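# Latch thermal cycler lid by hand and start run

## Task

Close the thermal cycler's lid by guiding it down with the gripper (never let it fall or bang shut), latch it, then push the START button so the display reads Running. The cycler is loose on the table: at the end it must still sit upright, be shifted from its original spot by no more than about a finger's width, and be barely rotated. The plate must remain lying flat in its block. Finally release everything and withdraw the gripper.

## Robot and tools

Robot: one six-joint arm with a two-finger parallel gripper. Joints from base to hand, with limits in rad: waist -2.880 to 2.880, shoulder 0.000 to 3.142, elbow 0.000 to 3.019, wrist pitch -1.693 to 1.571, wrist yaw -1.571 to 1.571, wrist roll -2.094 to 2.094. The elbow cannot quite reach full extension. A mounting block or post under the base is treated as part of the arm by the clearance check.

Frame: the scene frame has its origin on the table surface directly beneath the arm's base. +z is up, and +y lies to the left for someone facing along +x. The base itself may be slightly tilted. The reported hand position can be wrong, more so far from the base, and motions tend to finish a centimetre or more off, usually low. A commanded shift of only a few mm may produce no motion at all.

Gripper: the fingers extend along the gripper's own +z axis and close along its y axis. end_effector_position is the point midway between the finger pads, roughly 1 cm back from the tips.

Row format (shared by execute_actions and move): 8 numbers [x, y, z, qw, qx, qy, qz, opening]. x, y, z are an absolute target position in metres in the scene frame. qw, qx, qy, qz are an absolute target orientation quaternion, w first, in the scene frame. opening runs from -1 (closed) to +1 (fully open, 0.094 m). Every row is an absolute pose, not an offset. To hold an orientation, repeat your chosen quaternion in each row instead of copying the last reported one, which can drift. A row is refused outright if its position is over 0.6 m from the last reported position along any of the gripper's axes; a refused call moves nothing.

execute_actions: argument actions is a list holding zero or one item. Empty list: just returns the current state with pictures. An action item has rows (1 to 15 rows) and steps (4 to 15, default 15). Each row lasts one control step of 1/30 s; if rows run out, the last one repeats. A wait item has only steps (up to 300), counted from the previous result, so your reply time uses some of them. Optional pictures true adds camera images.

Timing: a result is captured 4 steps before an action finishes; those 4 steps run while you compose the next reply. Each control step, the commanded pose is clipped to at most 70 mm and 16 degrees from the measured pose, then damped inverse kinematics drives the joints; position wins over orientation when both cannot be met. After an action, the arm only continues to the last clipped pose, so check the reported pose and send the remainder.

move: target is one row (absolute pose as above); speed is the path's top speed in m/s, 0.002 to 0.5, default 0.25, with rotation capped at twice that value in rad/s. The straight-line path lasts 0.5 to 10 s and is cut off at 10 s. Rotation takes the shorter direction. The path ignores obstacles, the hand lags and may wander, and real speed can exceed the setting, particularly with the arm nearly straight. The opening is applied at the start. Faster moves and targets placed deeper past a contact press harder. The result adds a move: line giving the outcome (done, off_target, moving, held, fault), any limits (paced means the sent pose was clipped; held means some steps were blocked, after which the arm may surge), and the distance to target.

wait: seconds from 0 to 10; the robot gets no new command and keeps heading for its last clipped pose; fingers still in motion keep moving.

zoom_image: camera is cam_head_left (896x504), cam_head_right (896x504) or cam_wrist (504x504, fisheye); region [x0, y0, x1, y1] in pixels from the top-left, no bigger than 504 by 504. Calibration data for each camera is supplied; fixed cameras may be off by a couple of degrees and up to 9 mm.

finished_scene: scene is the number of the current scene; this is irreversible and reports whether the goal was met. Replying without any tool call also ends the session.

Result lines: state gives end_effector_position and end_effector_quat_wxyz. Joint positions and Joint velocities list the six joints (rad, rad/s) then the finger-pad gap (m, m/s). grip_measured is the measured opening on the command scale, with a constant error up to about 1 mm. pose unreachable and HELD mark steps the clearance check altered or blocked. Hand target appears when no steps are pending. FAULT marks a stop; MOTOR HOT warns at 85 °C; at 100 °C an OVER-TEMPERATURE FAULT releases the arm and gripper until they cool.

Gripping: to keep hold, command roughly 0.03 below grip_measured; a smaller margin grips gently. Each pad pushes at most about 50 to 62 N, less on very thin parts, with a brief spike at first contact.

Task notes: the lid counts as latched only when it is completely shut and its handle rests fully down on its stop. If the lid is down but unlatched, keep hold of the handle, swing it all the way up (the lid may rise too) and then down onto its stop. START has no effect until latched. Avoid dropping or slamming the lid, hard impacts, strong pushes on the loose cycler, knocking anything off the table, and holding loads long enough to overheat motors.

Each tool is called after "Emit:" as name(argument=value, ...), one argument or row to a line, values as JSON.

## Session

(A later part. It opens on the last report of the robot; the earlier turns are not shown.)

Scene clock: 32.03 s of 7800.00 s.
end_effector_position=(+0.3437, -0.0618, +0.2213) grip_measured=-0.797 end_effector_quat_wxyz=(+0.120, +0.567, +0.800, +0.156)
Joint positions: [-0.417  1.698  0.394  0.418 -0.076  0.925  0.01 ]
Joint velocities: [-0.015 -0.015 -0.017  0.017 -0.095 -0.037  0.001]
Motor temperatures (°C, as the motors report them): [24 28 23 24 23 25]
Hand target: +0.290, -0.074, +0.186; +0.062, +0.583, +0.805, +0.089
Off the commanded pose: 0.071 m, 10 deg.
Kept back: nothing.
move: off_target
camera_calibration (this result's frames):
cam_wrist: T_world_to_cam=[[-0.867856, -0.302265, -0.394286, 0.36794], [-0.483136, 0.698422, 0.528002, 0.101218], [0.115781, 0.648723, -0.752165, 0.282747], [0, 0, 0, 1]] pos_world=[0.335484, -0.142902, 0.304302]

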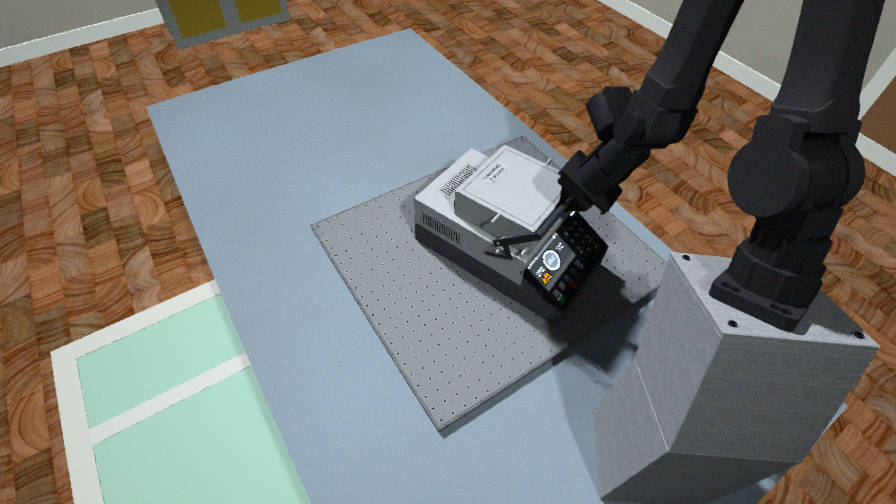

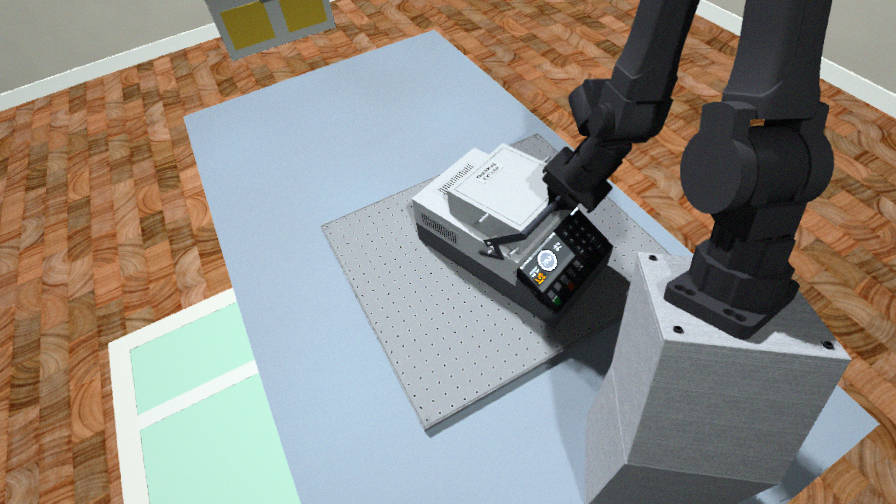

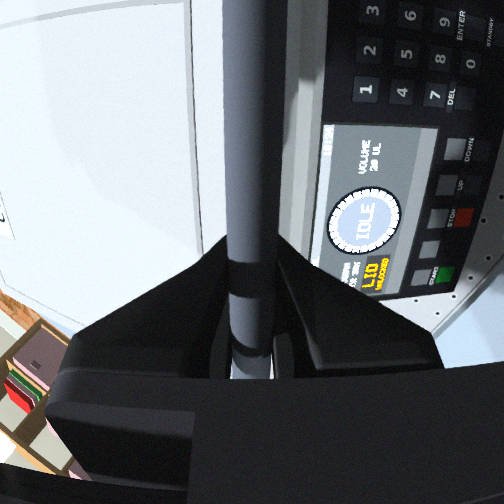

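Emit:
move(
  target=[0.307,-0.074,0.140,0.064,0.585,0.804,0.088,-0.85],
  speed=0.05,
)

Scene clock: 34.30 s of 7800.00 s.
end_effector_position=(+0.3443, -0.0624, +0.2164) grip_measured=-0.798 end_effector_quat_wxyz=(+0.130, +0.568, +0.796, +0.161)
Joint positions: [-0.424  1.733  0.389  0.483 -0.084  0.925  0.009]
Joint velocities: [-0.024 -0.005  0.022  0.002 -0.007  0.007  0.001]
Motor temperatures (°C, as the motors report them): [24 27 23 24 24 25]
Hand target: +0.301, -0.071, +0.164; +0.064, +0.582, +0.806, +0.090
Off the commanded pose: 0.086 m, 12 deg; position clipped at the last step of the last action.
Kept back: nothing.
move: off_target; limits=paced
camera_calibration (this result's frames):
cam_wrist: T_world_to_cam=[[-0.86032, -0.297013, -0.414285, 0.368375], [-0.490679, 0.70276, 0.515134, 0.110188], [0.138142, 0.646461, -0.750337, 0.271213], [0, 0, 0, 1]] pos_world=[0.333522, -0.143352, 0.299352]

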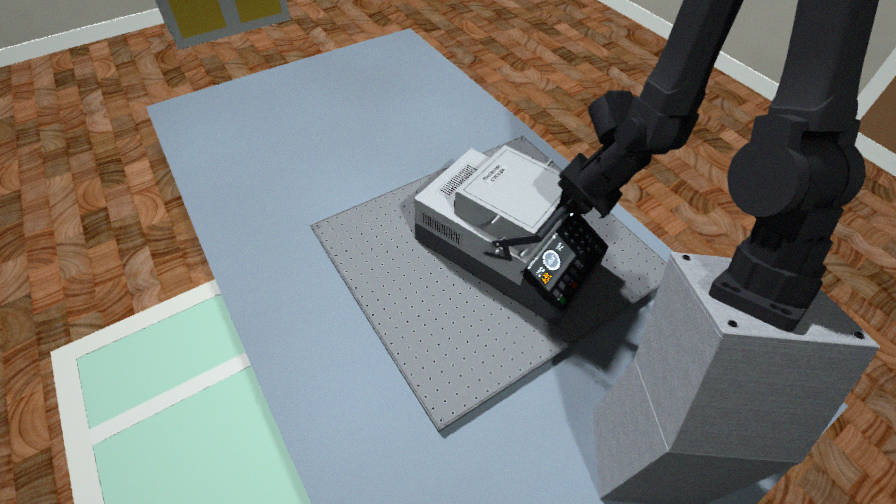

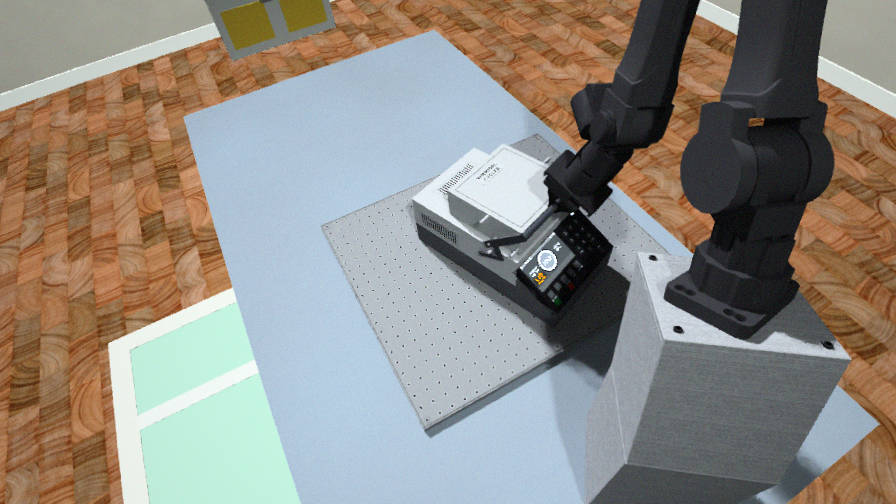

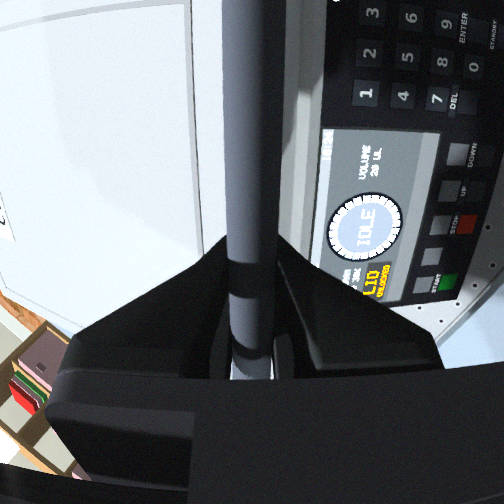

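Emit:
move(
  target=[0.335,-0.065,0.228,0.0,0.588,0.809,0.0,-0.82],
  speed=0.15,
)

Emit:
zoom_image(
  camera="cam_head_right",
  region=[450, 140, 630, 300],
)

Scene clock: 36.23 s of 7800.00 s.
end_effector_position=(+0.3606, -0.0553, +0.2443) grip_measured=-0.800 end_effector_quat_wxyz=(+0.028, +0.581, +0.813, +0.036)
Joint positions: [-0.283  1.583  0.581 -0.15   0.154  1.058  0.009]
Joint velocities: [ 0.005 -0.015  0.017 -0.012 -0.051  0.037  0.   ]
Motor temperatures (°C, as the motors report them): [24 27 23 24 24 25]
Hand target: +0.335, -0.064, +0.232; +0.003, +0.586, +0.810, -0.000
Off the commanded pose: 0.032 m, 5 deg.
Kept back: nothing.
move: off_target
camera_calibration (this result's frames):
cam_wrist: T_world_to_cam=[[-0.942679, -0.318157, -0.100662, 0.347987], [-0.315227, 0.750031, 0.581451, 0.0219768], [-0.109493, 0.579853, -0.80733, 0.384821], [0, 0, 0, 1]] pos_world=[0.377103, -0.128909, 0.332929]

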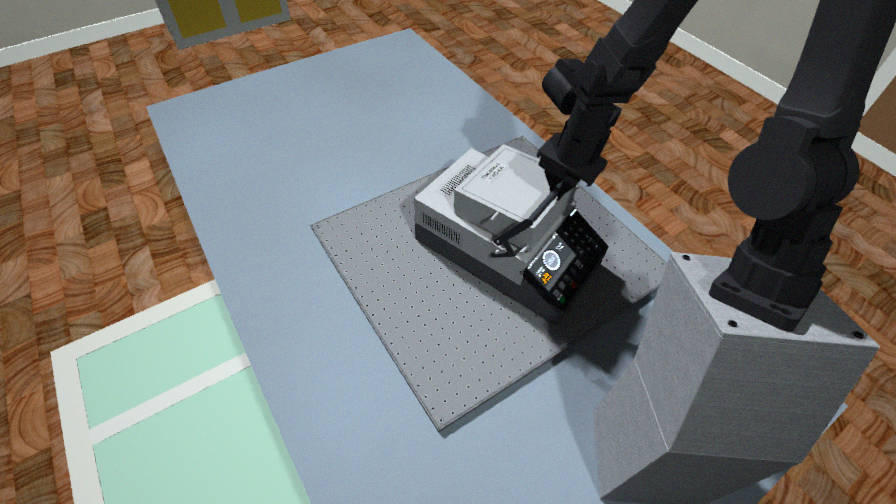

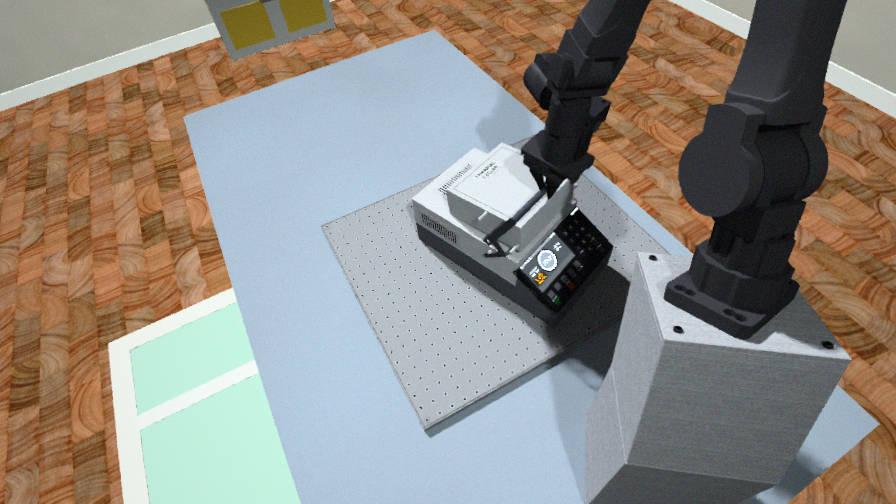

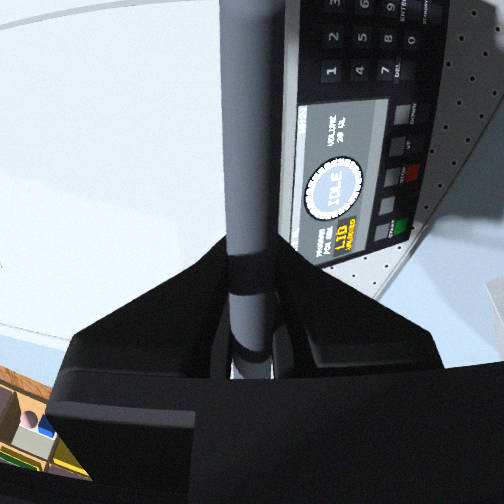

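Region (450, 140, 630, 300) of cam_head_right's 896x504 image, scaled by 2.800, with more detail than that image has.

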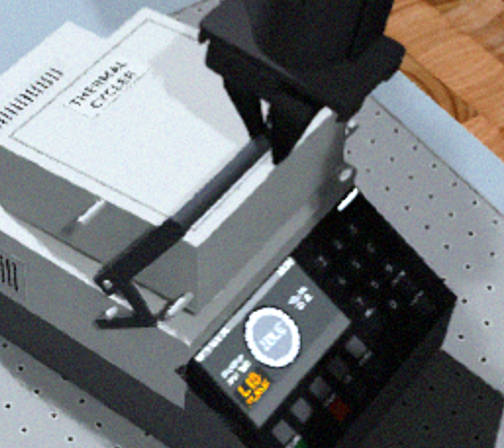

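Emit:
move(
  target=[0.290,-0.079,0.172,-0.026,0.587,0.808,-0.035,-0.83],
  speed=0.06,
)

Scene clock: 38.53 s of 7800.00 s.
end_effector_position=(+0.3193, -0.0701, +0.1862) grip_measured=-0.805 end_effector_quat_wxyz=(+0.002, +0.582, +0.813, -0.005)
Joint positions: [-0.355  1.778  0.567 -0.011  0.182  1.005  0.009]
Joint velocities: [-0.005 -0.005 -0.017  0.002  0.007 -0.022 -0.   ]
Motor temperatures (°C, as the motors report them): [24 27 23 24 24 25]
Hand target: +0.290, -0.078, +0.173; -0.026, +0.586, +0.809, -0.036
Off the commanded pose: 0.034 m, 5 deg.
Kept back: nothing.
move: off_target
camera_calibration (this result's frames):
cam_wrist: T_world_to_cam=[[-0.948009, -0.318222, -0.00362769, 0.282094], [-0.26137, 0.772038, 0.579347, 0.0386132], [-0.18156, 0.550174, -0.815073, 0.364298], [0, 0, 0, 1]] pos_world=[0.343662, -0.14047, 0.275582]

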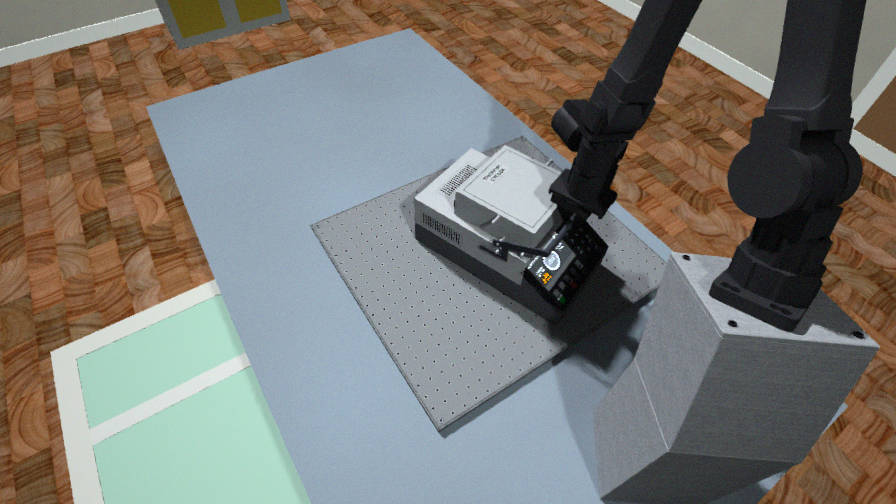

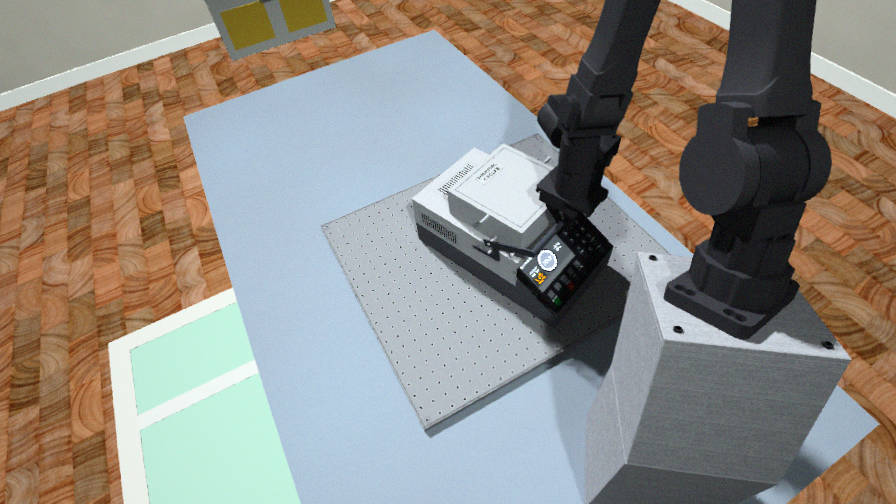

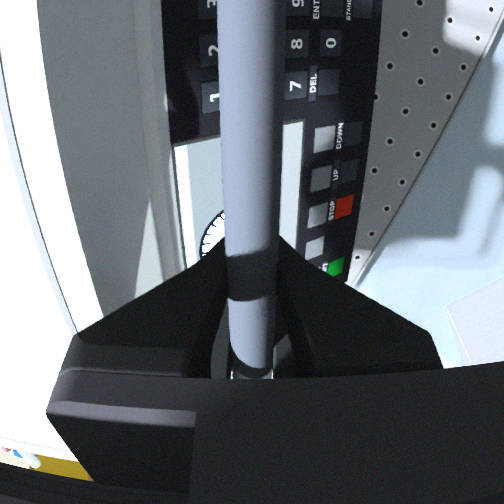

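Past the corner. Down with a small back-tilt so the palm clears the lid.

Emit:
move(
  target=[0.308,-0.074,0.146,0.036,0.587,0.807,0.049,-0.83],
  speed=0.05,
)

Scene clock: 40.33 s of 7800.00 s.
end_effector_position=(+0.3183, -0.0712, +0.1676) grip_measured=-0.806 end_effector_quat_wxyz=(+0.052, +0.581, +0.810, +0.061)
Joint positions: [-0.417  1.862  0.498  0.29   0.066  0.932  0.009]
Joint velocities: [ 0.005  0.005 -0.017  0.002  0.051 -0.066 -0.   ]
Motor temperatures (°C, as the motors report them): [24 27 23 24 24 25]
Hand target: +0.307, -0.074, +0.147; +0.035, +0.587, +0.807, +0.049
Off the commanded pose: 0.024 m, 2 deg.
Kept back: nothing.
move: off_target
camera_calibration (this result's frames):
cam_wrist: T_world_to_cam=[[-0.934312, -0.313875, -0.168948, 0.3045], [-0.352559, 0.743812, 0.567844, 0.078873], [-0.0525664, 0.590107, -0.805612, 0.309753], [0, 0, 0, 1]] pos_world=[0.328588, -0.145879, 0.256198]

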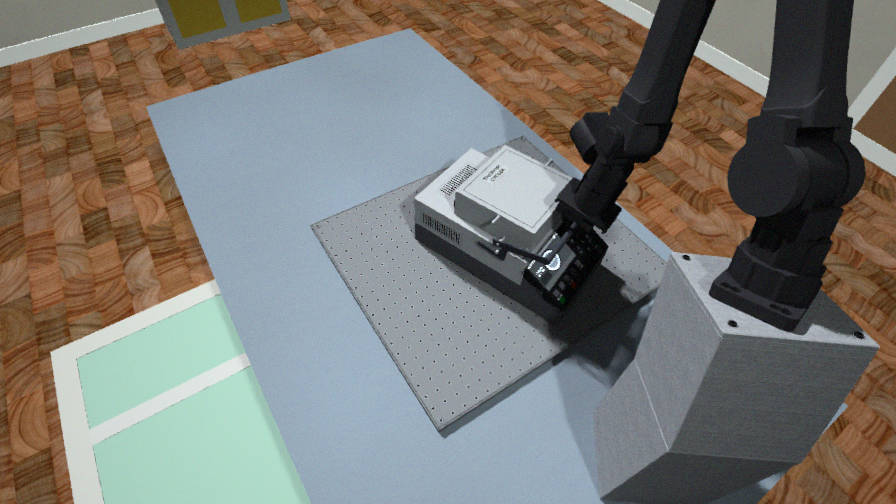

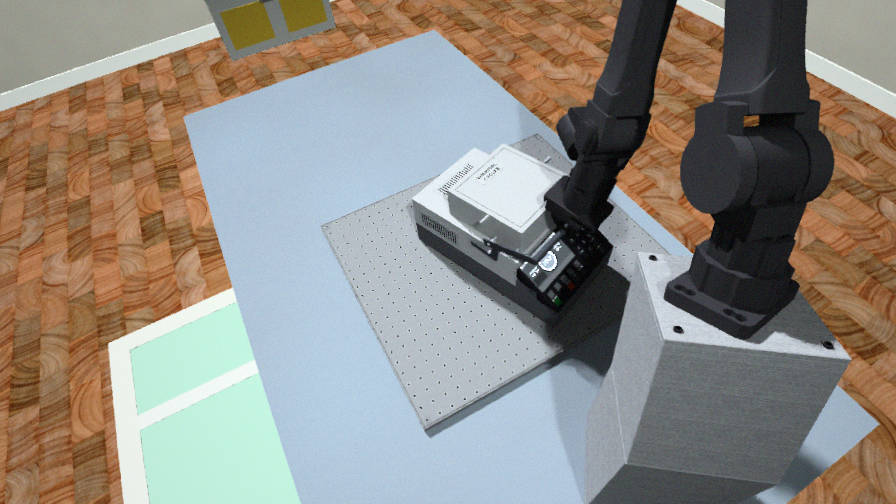

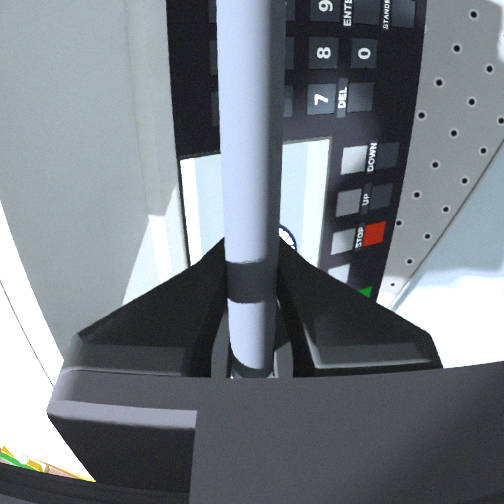

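Emit:
execute_actions(
  actions=[
    {"rows":[[0.318,-0.071,0.167,0.052,0.581,0.810,0.061,-0.81],[0.318,-0.071,0.167,0.052,0.581,0.810,0.061,-0.81],[0.318,-0.071,0.167,0.052,0.581,0.810,0.061,-0.81],[0.318,-0.071,0.167,0.052,0.581,0.810,0.061,-0.45]],"steps":10},
  ],
)

Emit:
move(
  target=[0.306,-0.075,0.232,0.052,0.581,0.810,0.061,-0.45],
  speed=0.12,
)

Scene clock: 40.97 s of 7800.00 s.
end_effector_position=(+0.3181, -0.0710, +0.1687) grip_measured=-0.462 end_effector_quat_wxyz=(+0.052, +0.581, +0.810, +0.062)
Joint positions: [-0.417  1.858  0.495  0.29   0.065  0.932  0.025]
Joint velocities: [-0.005  0.005 -0.007 -0.017  0.022  0.022  0.02 ]
Motor temperatures (°C, as the motors report them): [24 27 23 24 24 25]
Steps of this call (steps 1 to 13: nothing new was sent; steps 14 to 19: the first 6 steps of this action). Readings (end_effector_position):
14: (+0.3180, -0.0711, +0.1684)
15: (+0.3181, -0.0710, +0.1687)
17: (+0.3181, -0.0710, +0.1687)
19: the state above

Scene clock: 42.10 s of 7800.00 s.
end_effector_position=(+0.3093, -0.0788, +0.2332) grip_measured=-0.452 end_effector_quat_wxyz=(+0.058, +0.581, +0.809, +0.063)
Joint positions: [-0.417  1.573  0.409  0.103  0.066  0.933  0.026]
Joint velocities: [-0.015 -0.005  0.007  0.002 -0.022 -0.022 -0.   ]
Motor temperatures (°C, as the motors report them): [24 27 23 24 24 25]
Hand target: +0.306, -0.075, +0.233; +0.052, +0.581, +0.810, +0.061
Off your previous action's commanded pose: 0.002 m, 0 deg at its last step (step 4 of this call).
Off the commanded pose: 0.005 m, 1 deg.
Kept back: nothing.
move: done
camera_calibration (this result's frames):
cam_wrist: T_world_to_cam=[[-0.933262, -0.311272, -0.179253, 0.307043], [-0.356884, 0.747011, 0.5609, 0.0472704], [-0.040689, 0.587439, -0.808245, 0.36338], [0, 0, 0, 1]] pos_world=[0.318207, -0.153201, 0.322224]

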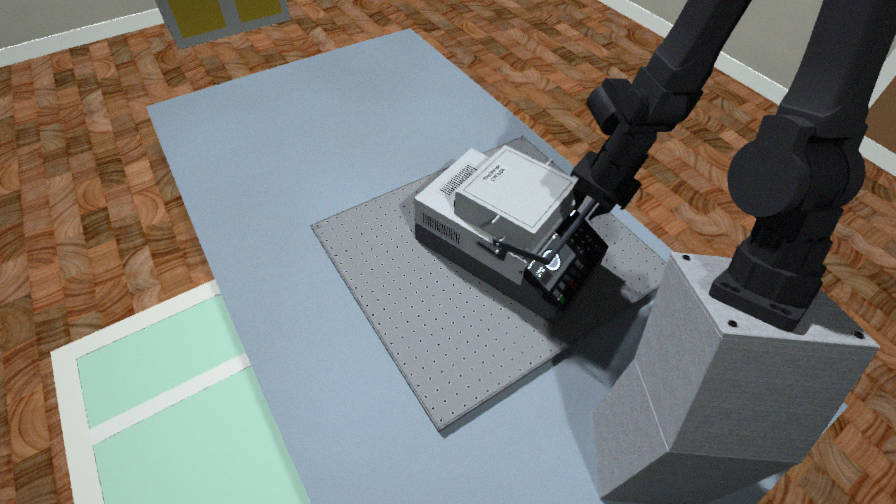

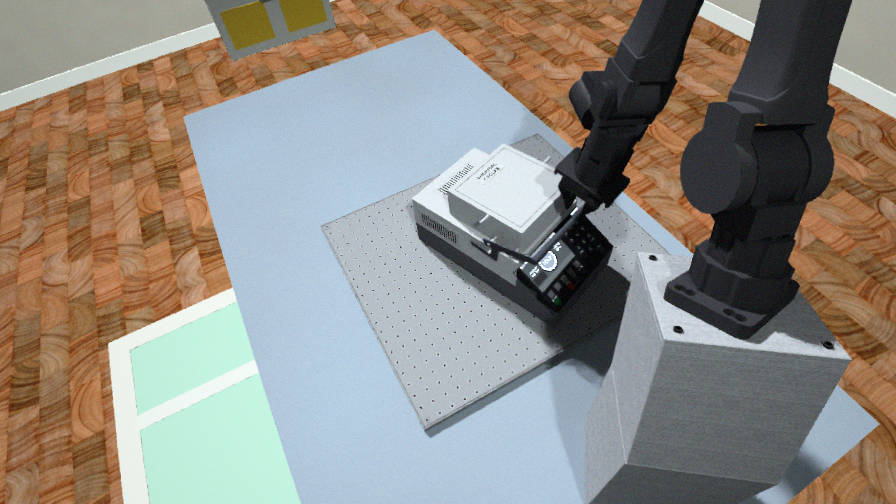

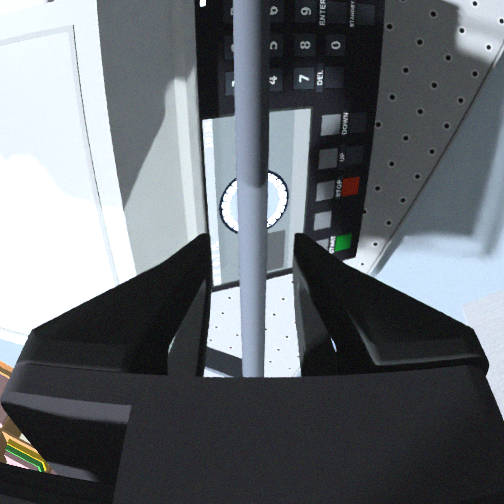

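Emit:
move(
  target=[0.236,-0.015,0.130,0.077,0.583,0.802,0.106,-1],
  speed=0.12,
)

Scene clock: 44.00 s of 7800.00 s.
end_effector_position=(+0.2335, -0.0177, +0.1228) grip_measured=-0.995 end_effector_quat_wxyz=(+0.074, +0.585, +0.801, +0.100)
Joint positions: [-0.377  2.294  0.356  0.931  0.028  0.983  0.   ]
Joint velocities: [-0.005 -0.005  0.007 -0.002 -0.007 -0.037 -0.003]
Motor temperatures (°C, as the motors report them): [24 27 23 24 24 25]
Hand target: +0.236, -0.014, +0.126; +0.076, +0.583, +0.802, +0.107
Off the commanded pose: 0.008 m, 1 deg.
Kept back: nothing.
move: done
camera_calibration (this result's frames):
cam_wrist: T_world_to_cam=[[-0.922122, -0.290079, -0.256018, 0.242695], [-0.386285, 0.727545, 0.566977, 0.0423028], [0.0217968, 0.621718, -0.782938, 0.218109], [0, 0, 0, 1]] pos_world=[0.235381, -0.0959787, 0.208915]

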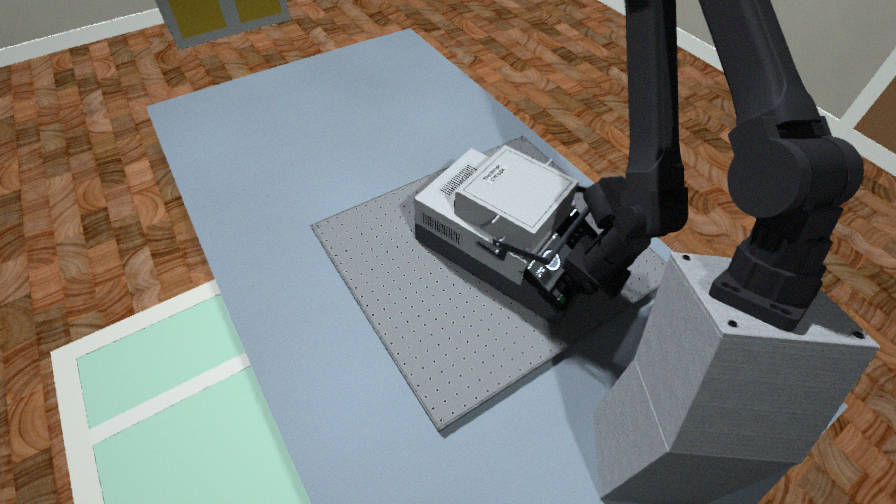

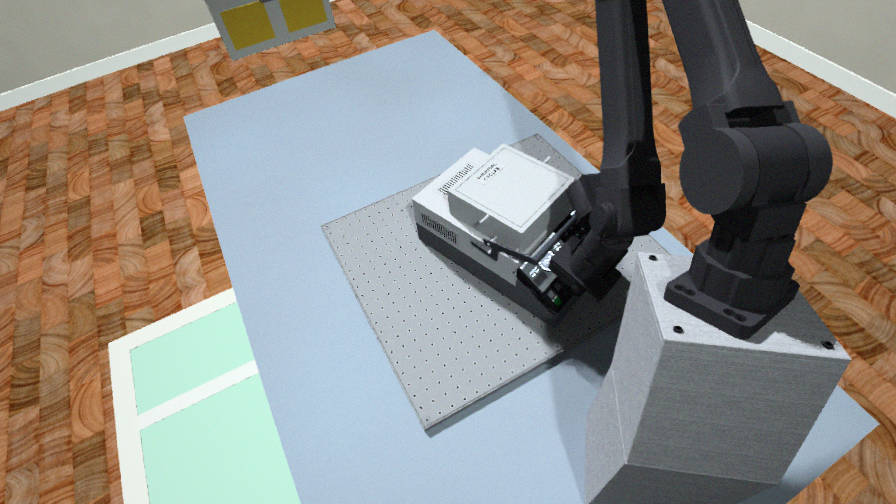

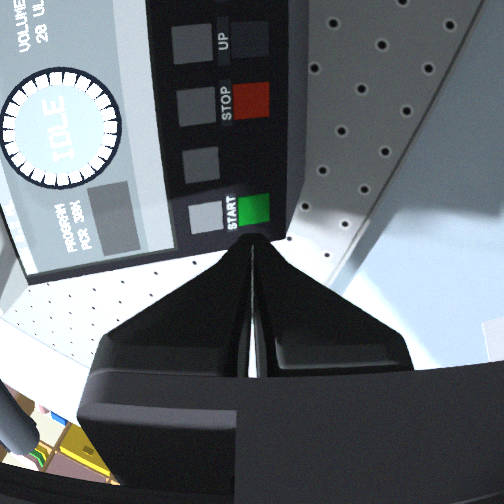

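Emit:
move(
  target=[0.247,-0.008,0.075,0.077,0.583,0.802,0.106,-1],
  speed=0.045,
)

Scene clock: 45.60 s of 7800.00 s.
end_effector_position=(+0.2397, -0.0133, +0.0875) grip_measured=-0.995 end_effector_quat_wxyz=(+0.074, +0.585, +0.801, +0.100)
Joint positions: [-0.377  2.407  0.445  0.956  0.028  0.983  0.   ]
Joint velocities: [-0.005 -0.015  0.012  0.012 -0.022 -0.022  0.001]
Motor temperatures (°C, as the motors report them): [24 27 23 24 24 25]
Hand target: +0.247, -0.008, +0.076; +0.077, +0.583, +0.802, +0.106
Off the commanded pose: 0.015 m, 1 deg.
Kept back: nothing.
move: off_target
camera_calibration (this result's frames):
cam_wrist: T_world_to_cam=[[-0.921859, -0.289552, -0.257557, 0.240744], [-0.386804, 0.728029, 0.566, 0.0617611], [0.0236226, 0.621396, -0.78314, 0.18714], [0, 0, 0, 1]] pos_world=[0.241401, -0.0915441, 0.173605]

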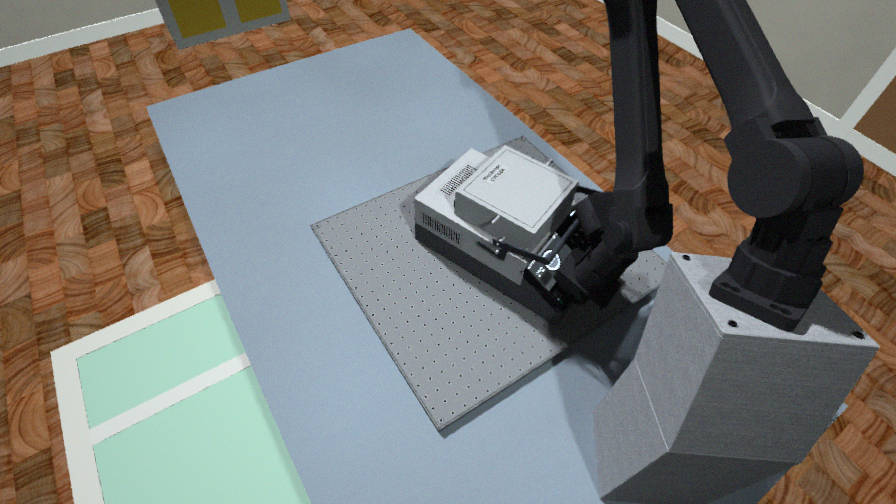

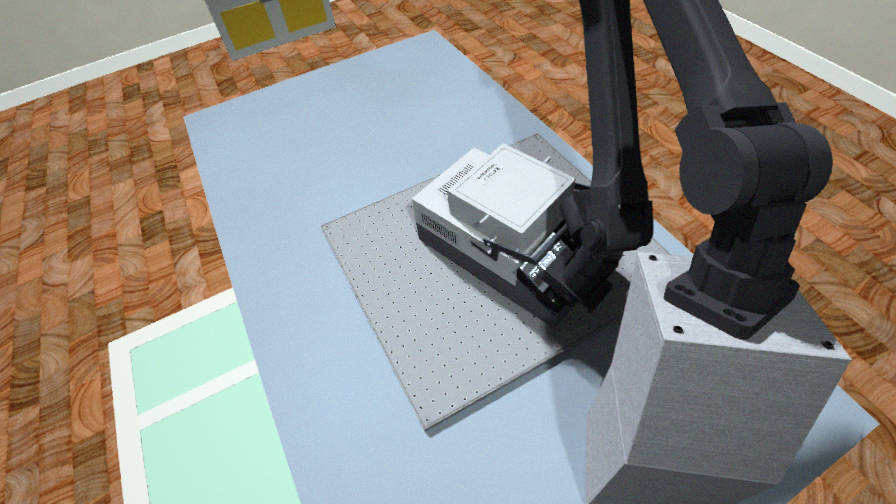

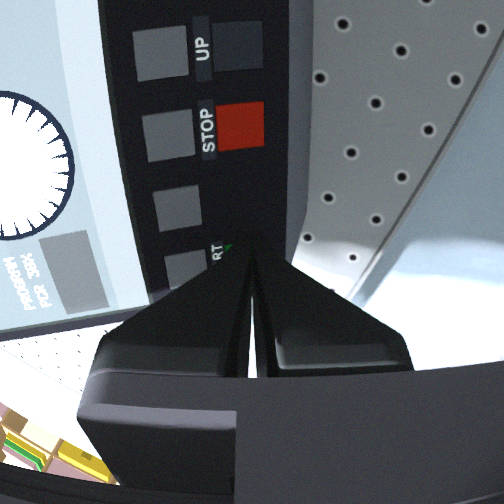

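Emit:
move(
  target=[0.252,-0.005,0.063,0.077,0.583,0.802,0.106,-1],
  speed=0.04,
)

Scene clock: 46.77 s of 7800.00 s.
end_effector_position=(+0.2400, -0.0133, +0.0867) grip_measured=-0.995 end_effector_quat_wxyz=(+0.076, +0.587, +0.800, +0.099)
Joint positions: [-0.375  2.411  0.447  0.96   0.032  0.988  0.   ]
Joint velocities: [ 0.005  0.005 -0.007  0.002 -0.051  0.051  0.001]
Motor temperatures (°C, as the motors report them): [24 27 23 24 23 25]
Hand target: +0.252, -0.005, +0.065; +0.077, +0.583, +0.802, +0.106
Off the commanded pose: 0.028 m, 1 deg.
Kept back: nothing.
move: off_target
camera_calibration (this result's frames):
cam_wrist: T_world_to_cam=[[-0.922775, -0.286706, -0.25746, 0.24106], [-0.384419, 0.731075, 0.563695, 0.0620136], [0.026608, 0.619136, -0.784833, 0.185937], [0, 0, 0, 1]] pos_world=[0.241336, -0.0913436, 0.173036]

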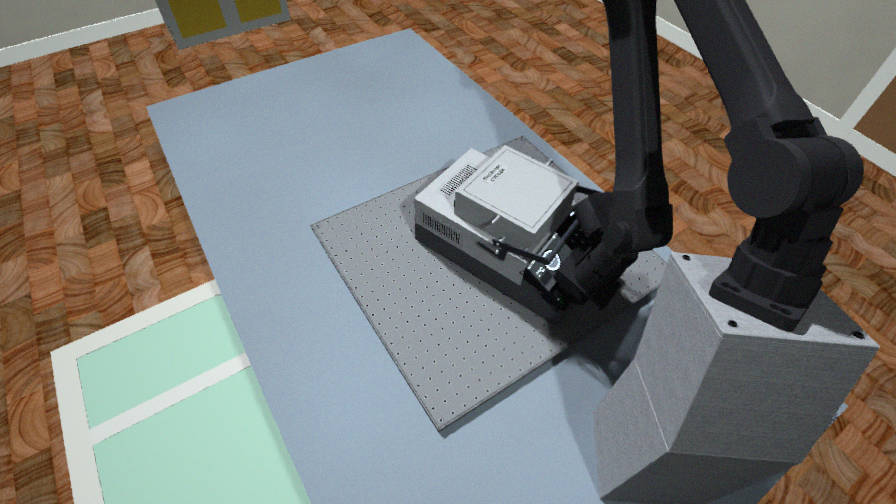

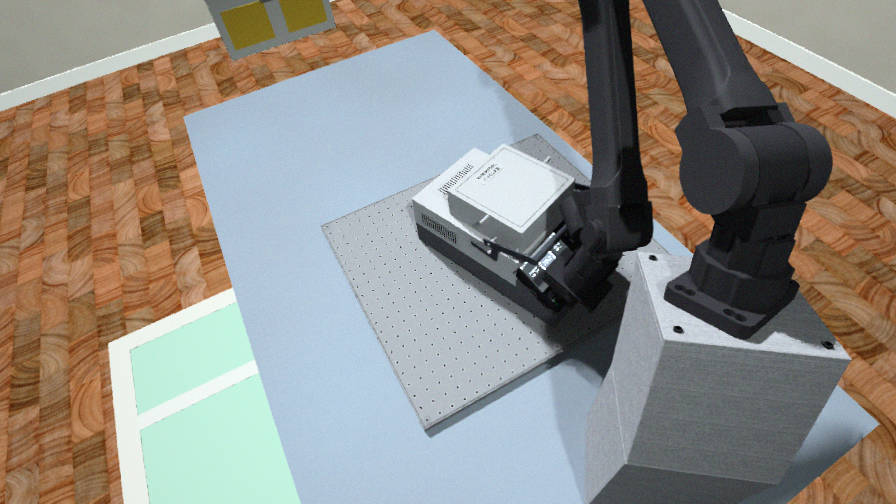

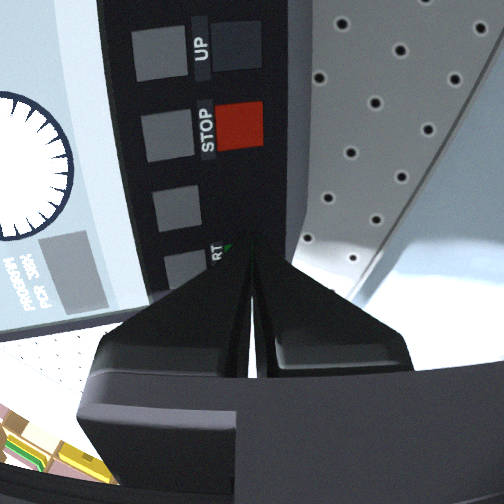

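Emit:
move(
  target=[0.237,-0.003,0.108,0.077,0.583,0.802,0.106,-1],
  speed=0.05,
)

Scene clock: 47.80 s of 7800.00 s.
end_effector_position=(+0.2471, -0.0064, +0.0990) grip_measured=-0.996 end_effector_quat_wxyz=(+0.083, +0.584, +0.800, +0.108)
Joint positions: [-0.34   2.378  0.425  0.968  0.039  1.01   0.   ]
Joint velocities: [-0.005 -0.005  0.002  0.017  0.007  0.022  0.   ]
Motor temperatures (°C, as the motors report them): [24 27 23 24 23 25]
Hand target: +0.237, -0.003, +0.108; +0.077, +0.583, +0.802, +0.106
Off the commanded pose: 0.014 m, 1 deg.
Kept back: nothing.
move: off_target
camera_calibration (this result's frames):
cam_wrist: T_world_to_cam=[[-0.915017, -0.29023, -0.280197, 0.253013], [-0.401268, 0.726366, 0.558012, 0.0574726], [0.0415738, 0.623024, -0.781097, 0.187054], [0, 0, 0, 1]] pos_world=[0.246797, -0.0848532, 0.184931]

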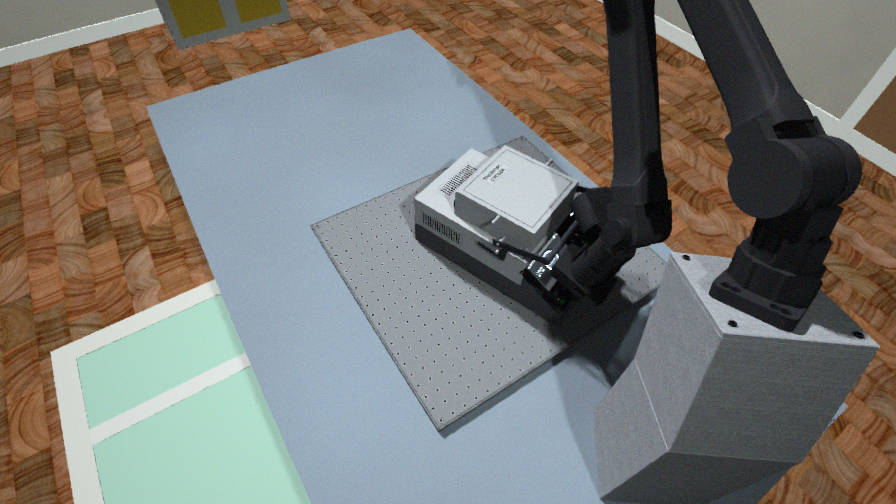

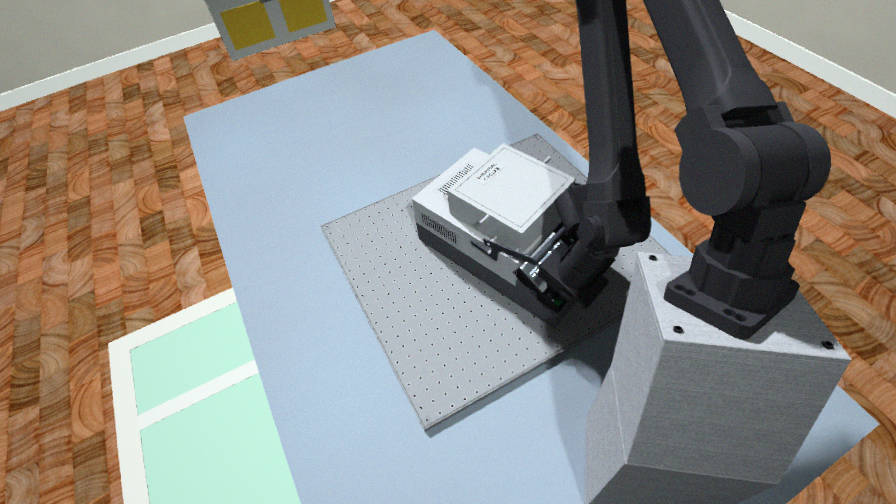

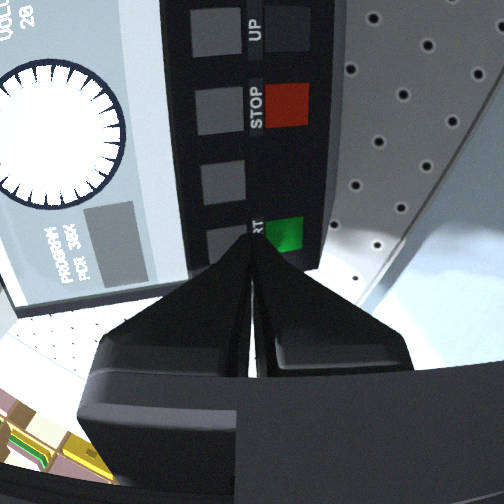

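Emit:
move(
  target=[0.226,-0.010,0.130,0.077,0.583,0.802,0.106,-1],
  speed=0.06,
)

Scene clock: 48.97 s of 7800.00 s.
end_effector_position=(+0.2349, -0.0075, +0.1217) grip_measured=-0.996 end_effector_quat_wxyz=(+0.081, +0.582, +0.802, +0.108)
Joint positions: [-0.34   2.328  0.356  0.982  0.037  1.007  0.   ]
Joint velocities: [ 0.005  0.005 -0.022  0.002  0.007 -0.007 -0.001]
Motor temperatures (°C, as the motors report them): [24 27 23 24 23 25]
Hand target: +0.226, -0.010, +0.129; +0.077, +0.583, +0.802, +0.106
Off the commanded pose: 0.012 m, 0 deg.
Kept back: nothing.
move: off_target
camera_calibration (this result's frames):
cam_wrist: T_world_to_cam=[[-0.914867, -0.293938, -0.276802, 0.247465], [-0.402215, 0.723324, 0.561272, 0.0404778], [0.0352387, 0.624823, -0.779971, 0.207309], [0, 0, 0, 1]] pos_world=[0.235373, -0.0860704, 0.207475]

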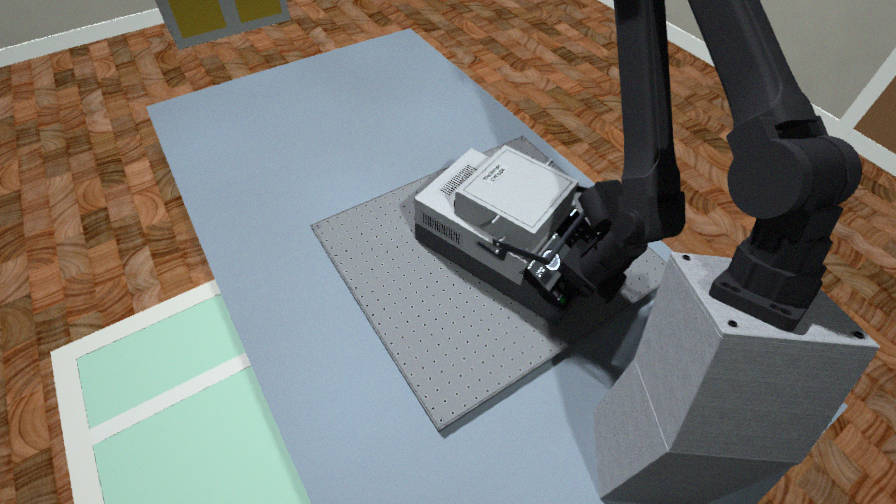

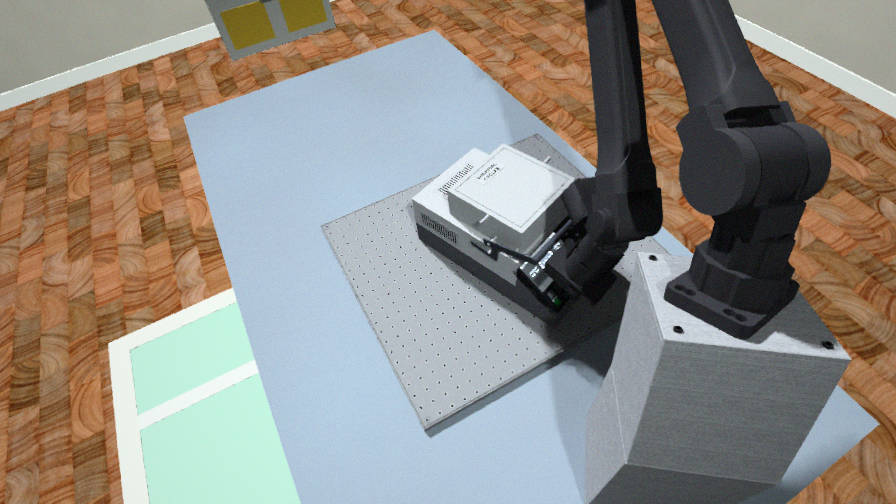

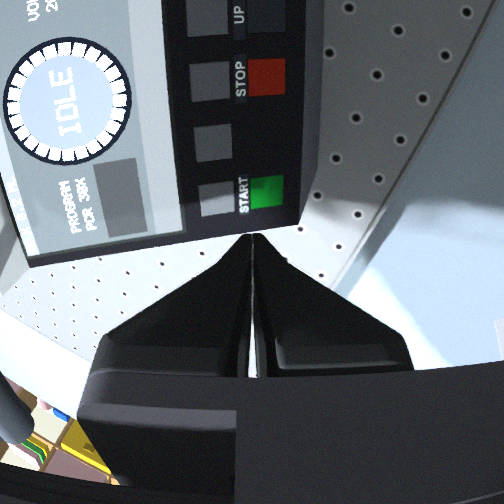

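Emit:
move(
  target=[0.243,-0.015,0.097,0.077,0.583,0.802,0.106,-1],
  speed=0.045,
)

Scene clock: 50.10 s of 7800.00 s.
end_effector_position=(+0.2482, -0.0137, +0.1008) grip_measured=-0.996 end_effector_quat_wxyz=(+0.083, +0.582, +0.802, +0.109)
Joint positions: [-0.368  2.359  0.422  0.954  0.022  0.983  0.   ]
Joint velocities: [-0.015 -0.005  0.007  0.002 -0.007 -0.022 -0.   ]
Motor temperatures (°C, as the motors report them): [24 27 23 24 23 25]
Hand target: +0.243, -0.015, +0.097; +0.077, +0.583, +0.802, +0.106
Off the commanded pose: 0.007 m, 1 deg.
Kept back: nothing.
move: done
camera_calibration (this result's frames):
cam_wrist: T_world_to_cam=[[-0.913326, -0.294149, -0.281624, 0.252135], [-0.405282, 0.724107, 0.558046, 0.0631082], [0.0397777, 0.623815, -0.780559, 0.19339], [0, 0, 0, 1]] pos_world=[0.248166, -0.0921712, 0.186742]

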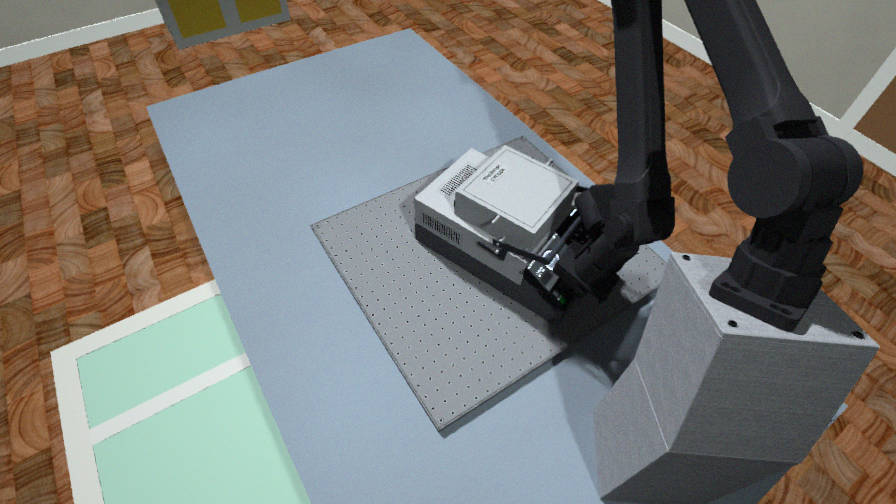

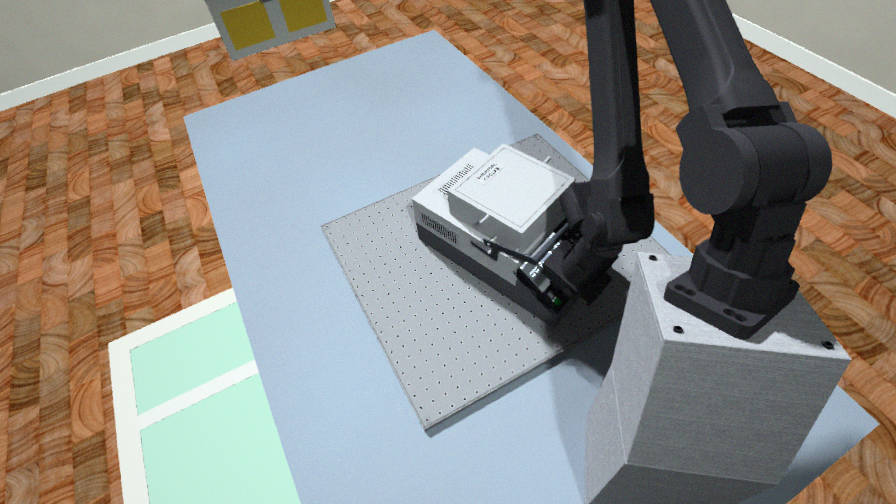

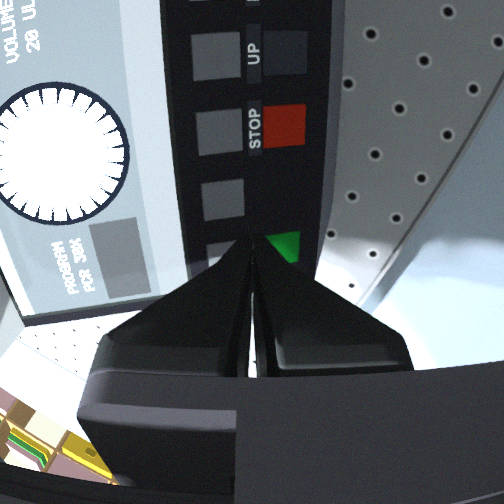

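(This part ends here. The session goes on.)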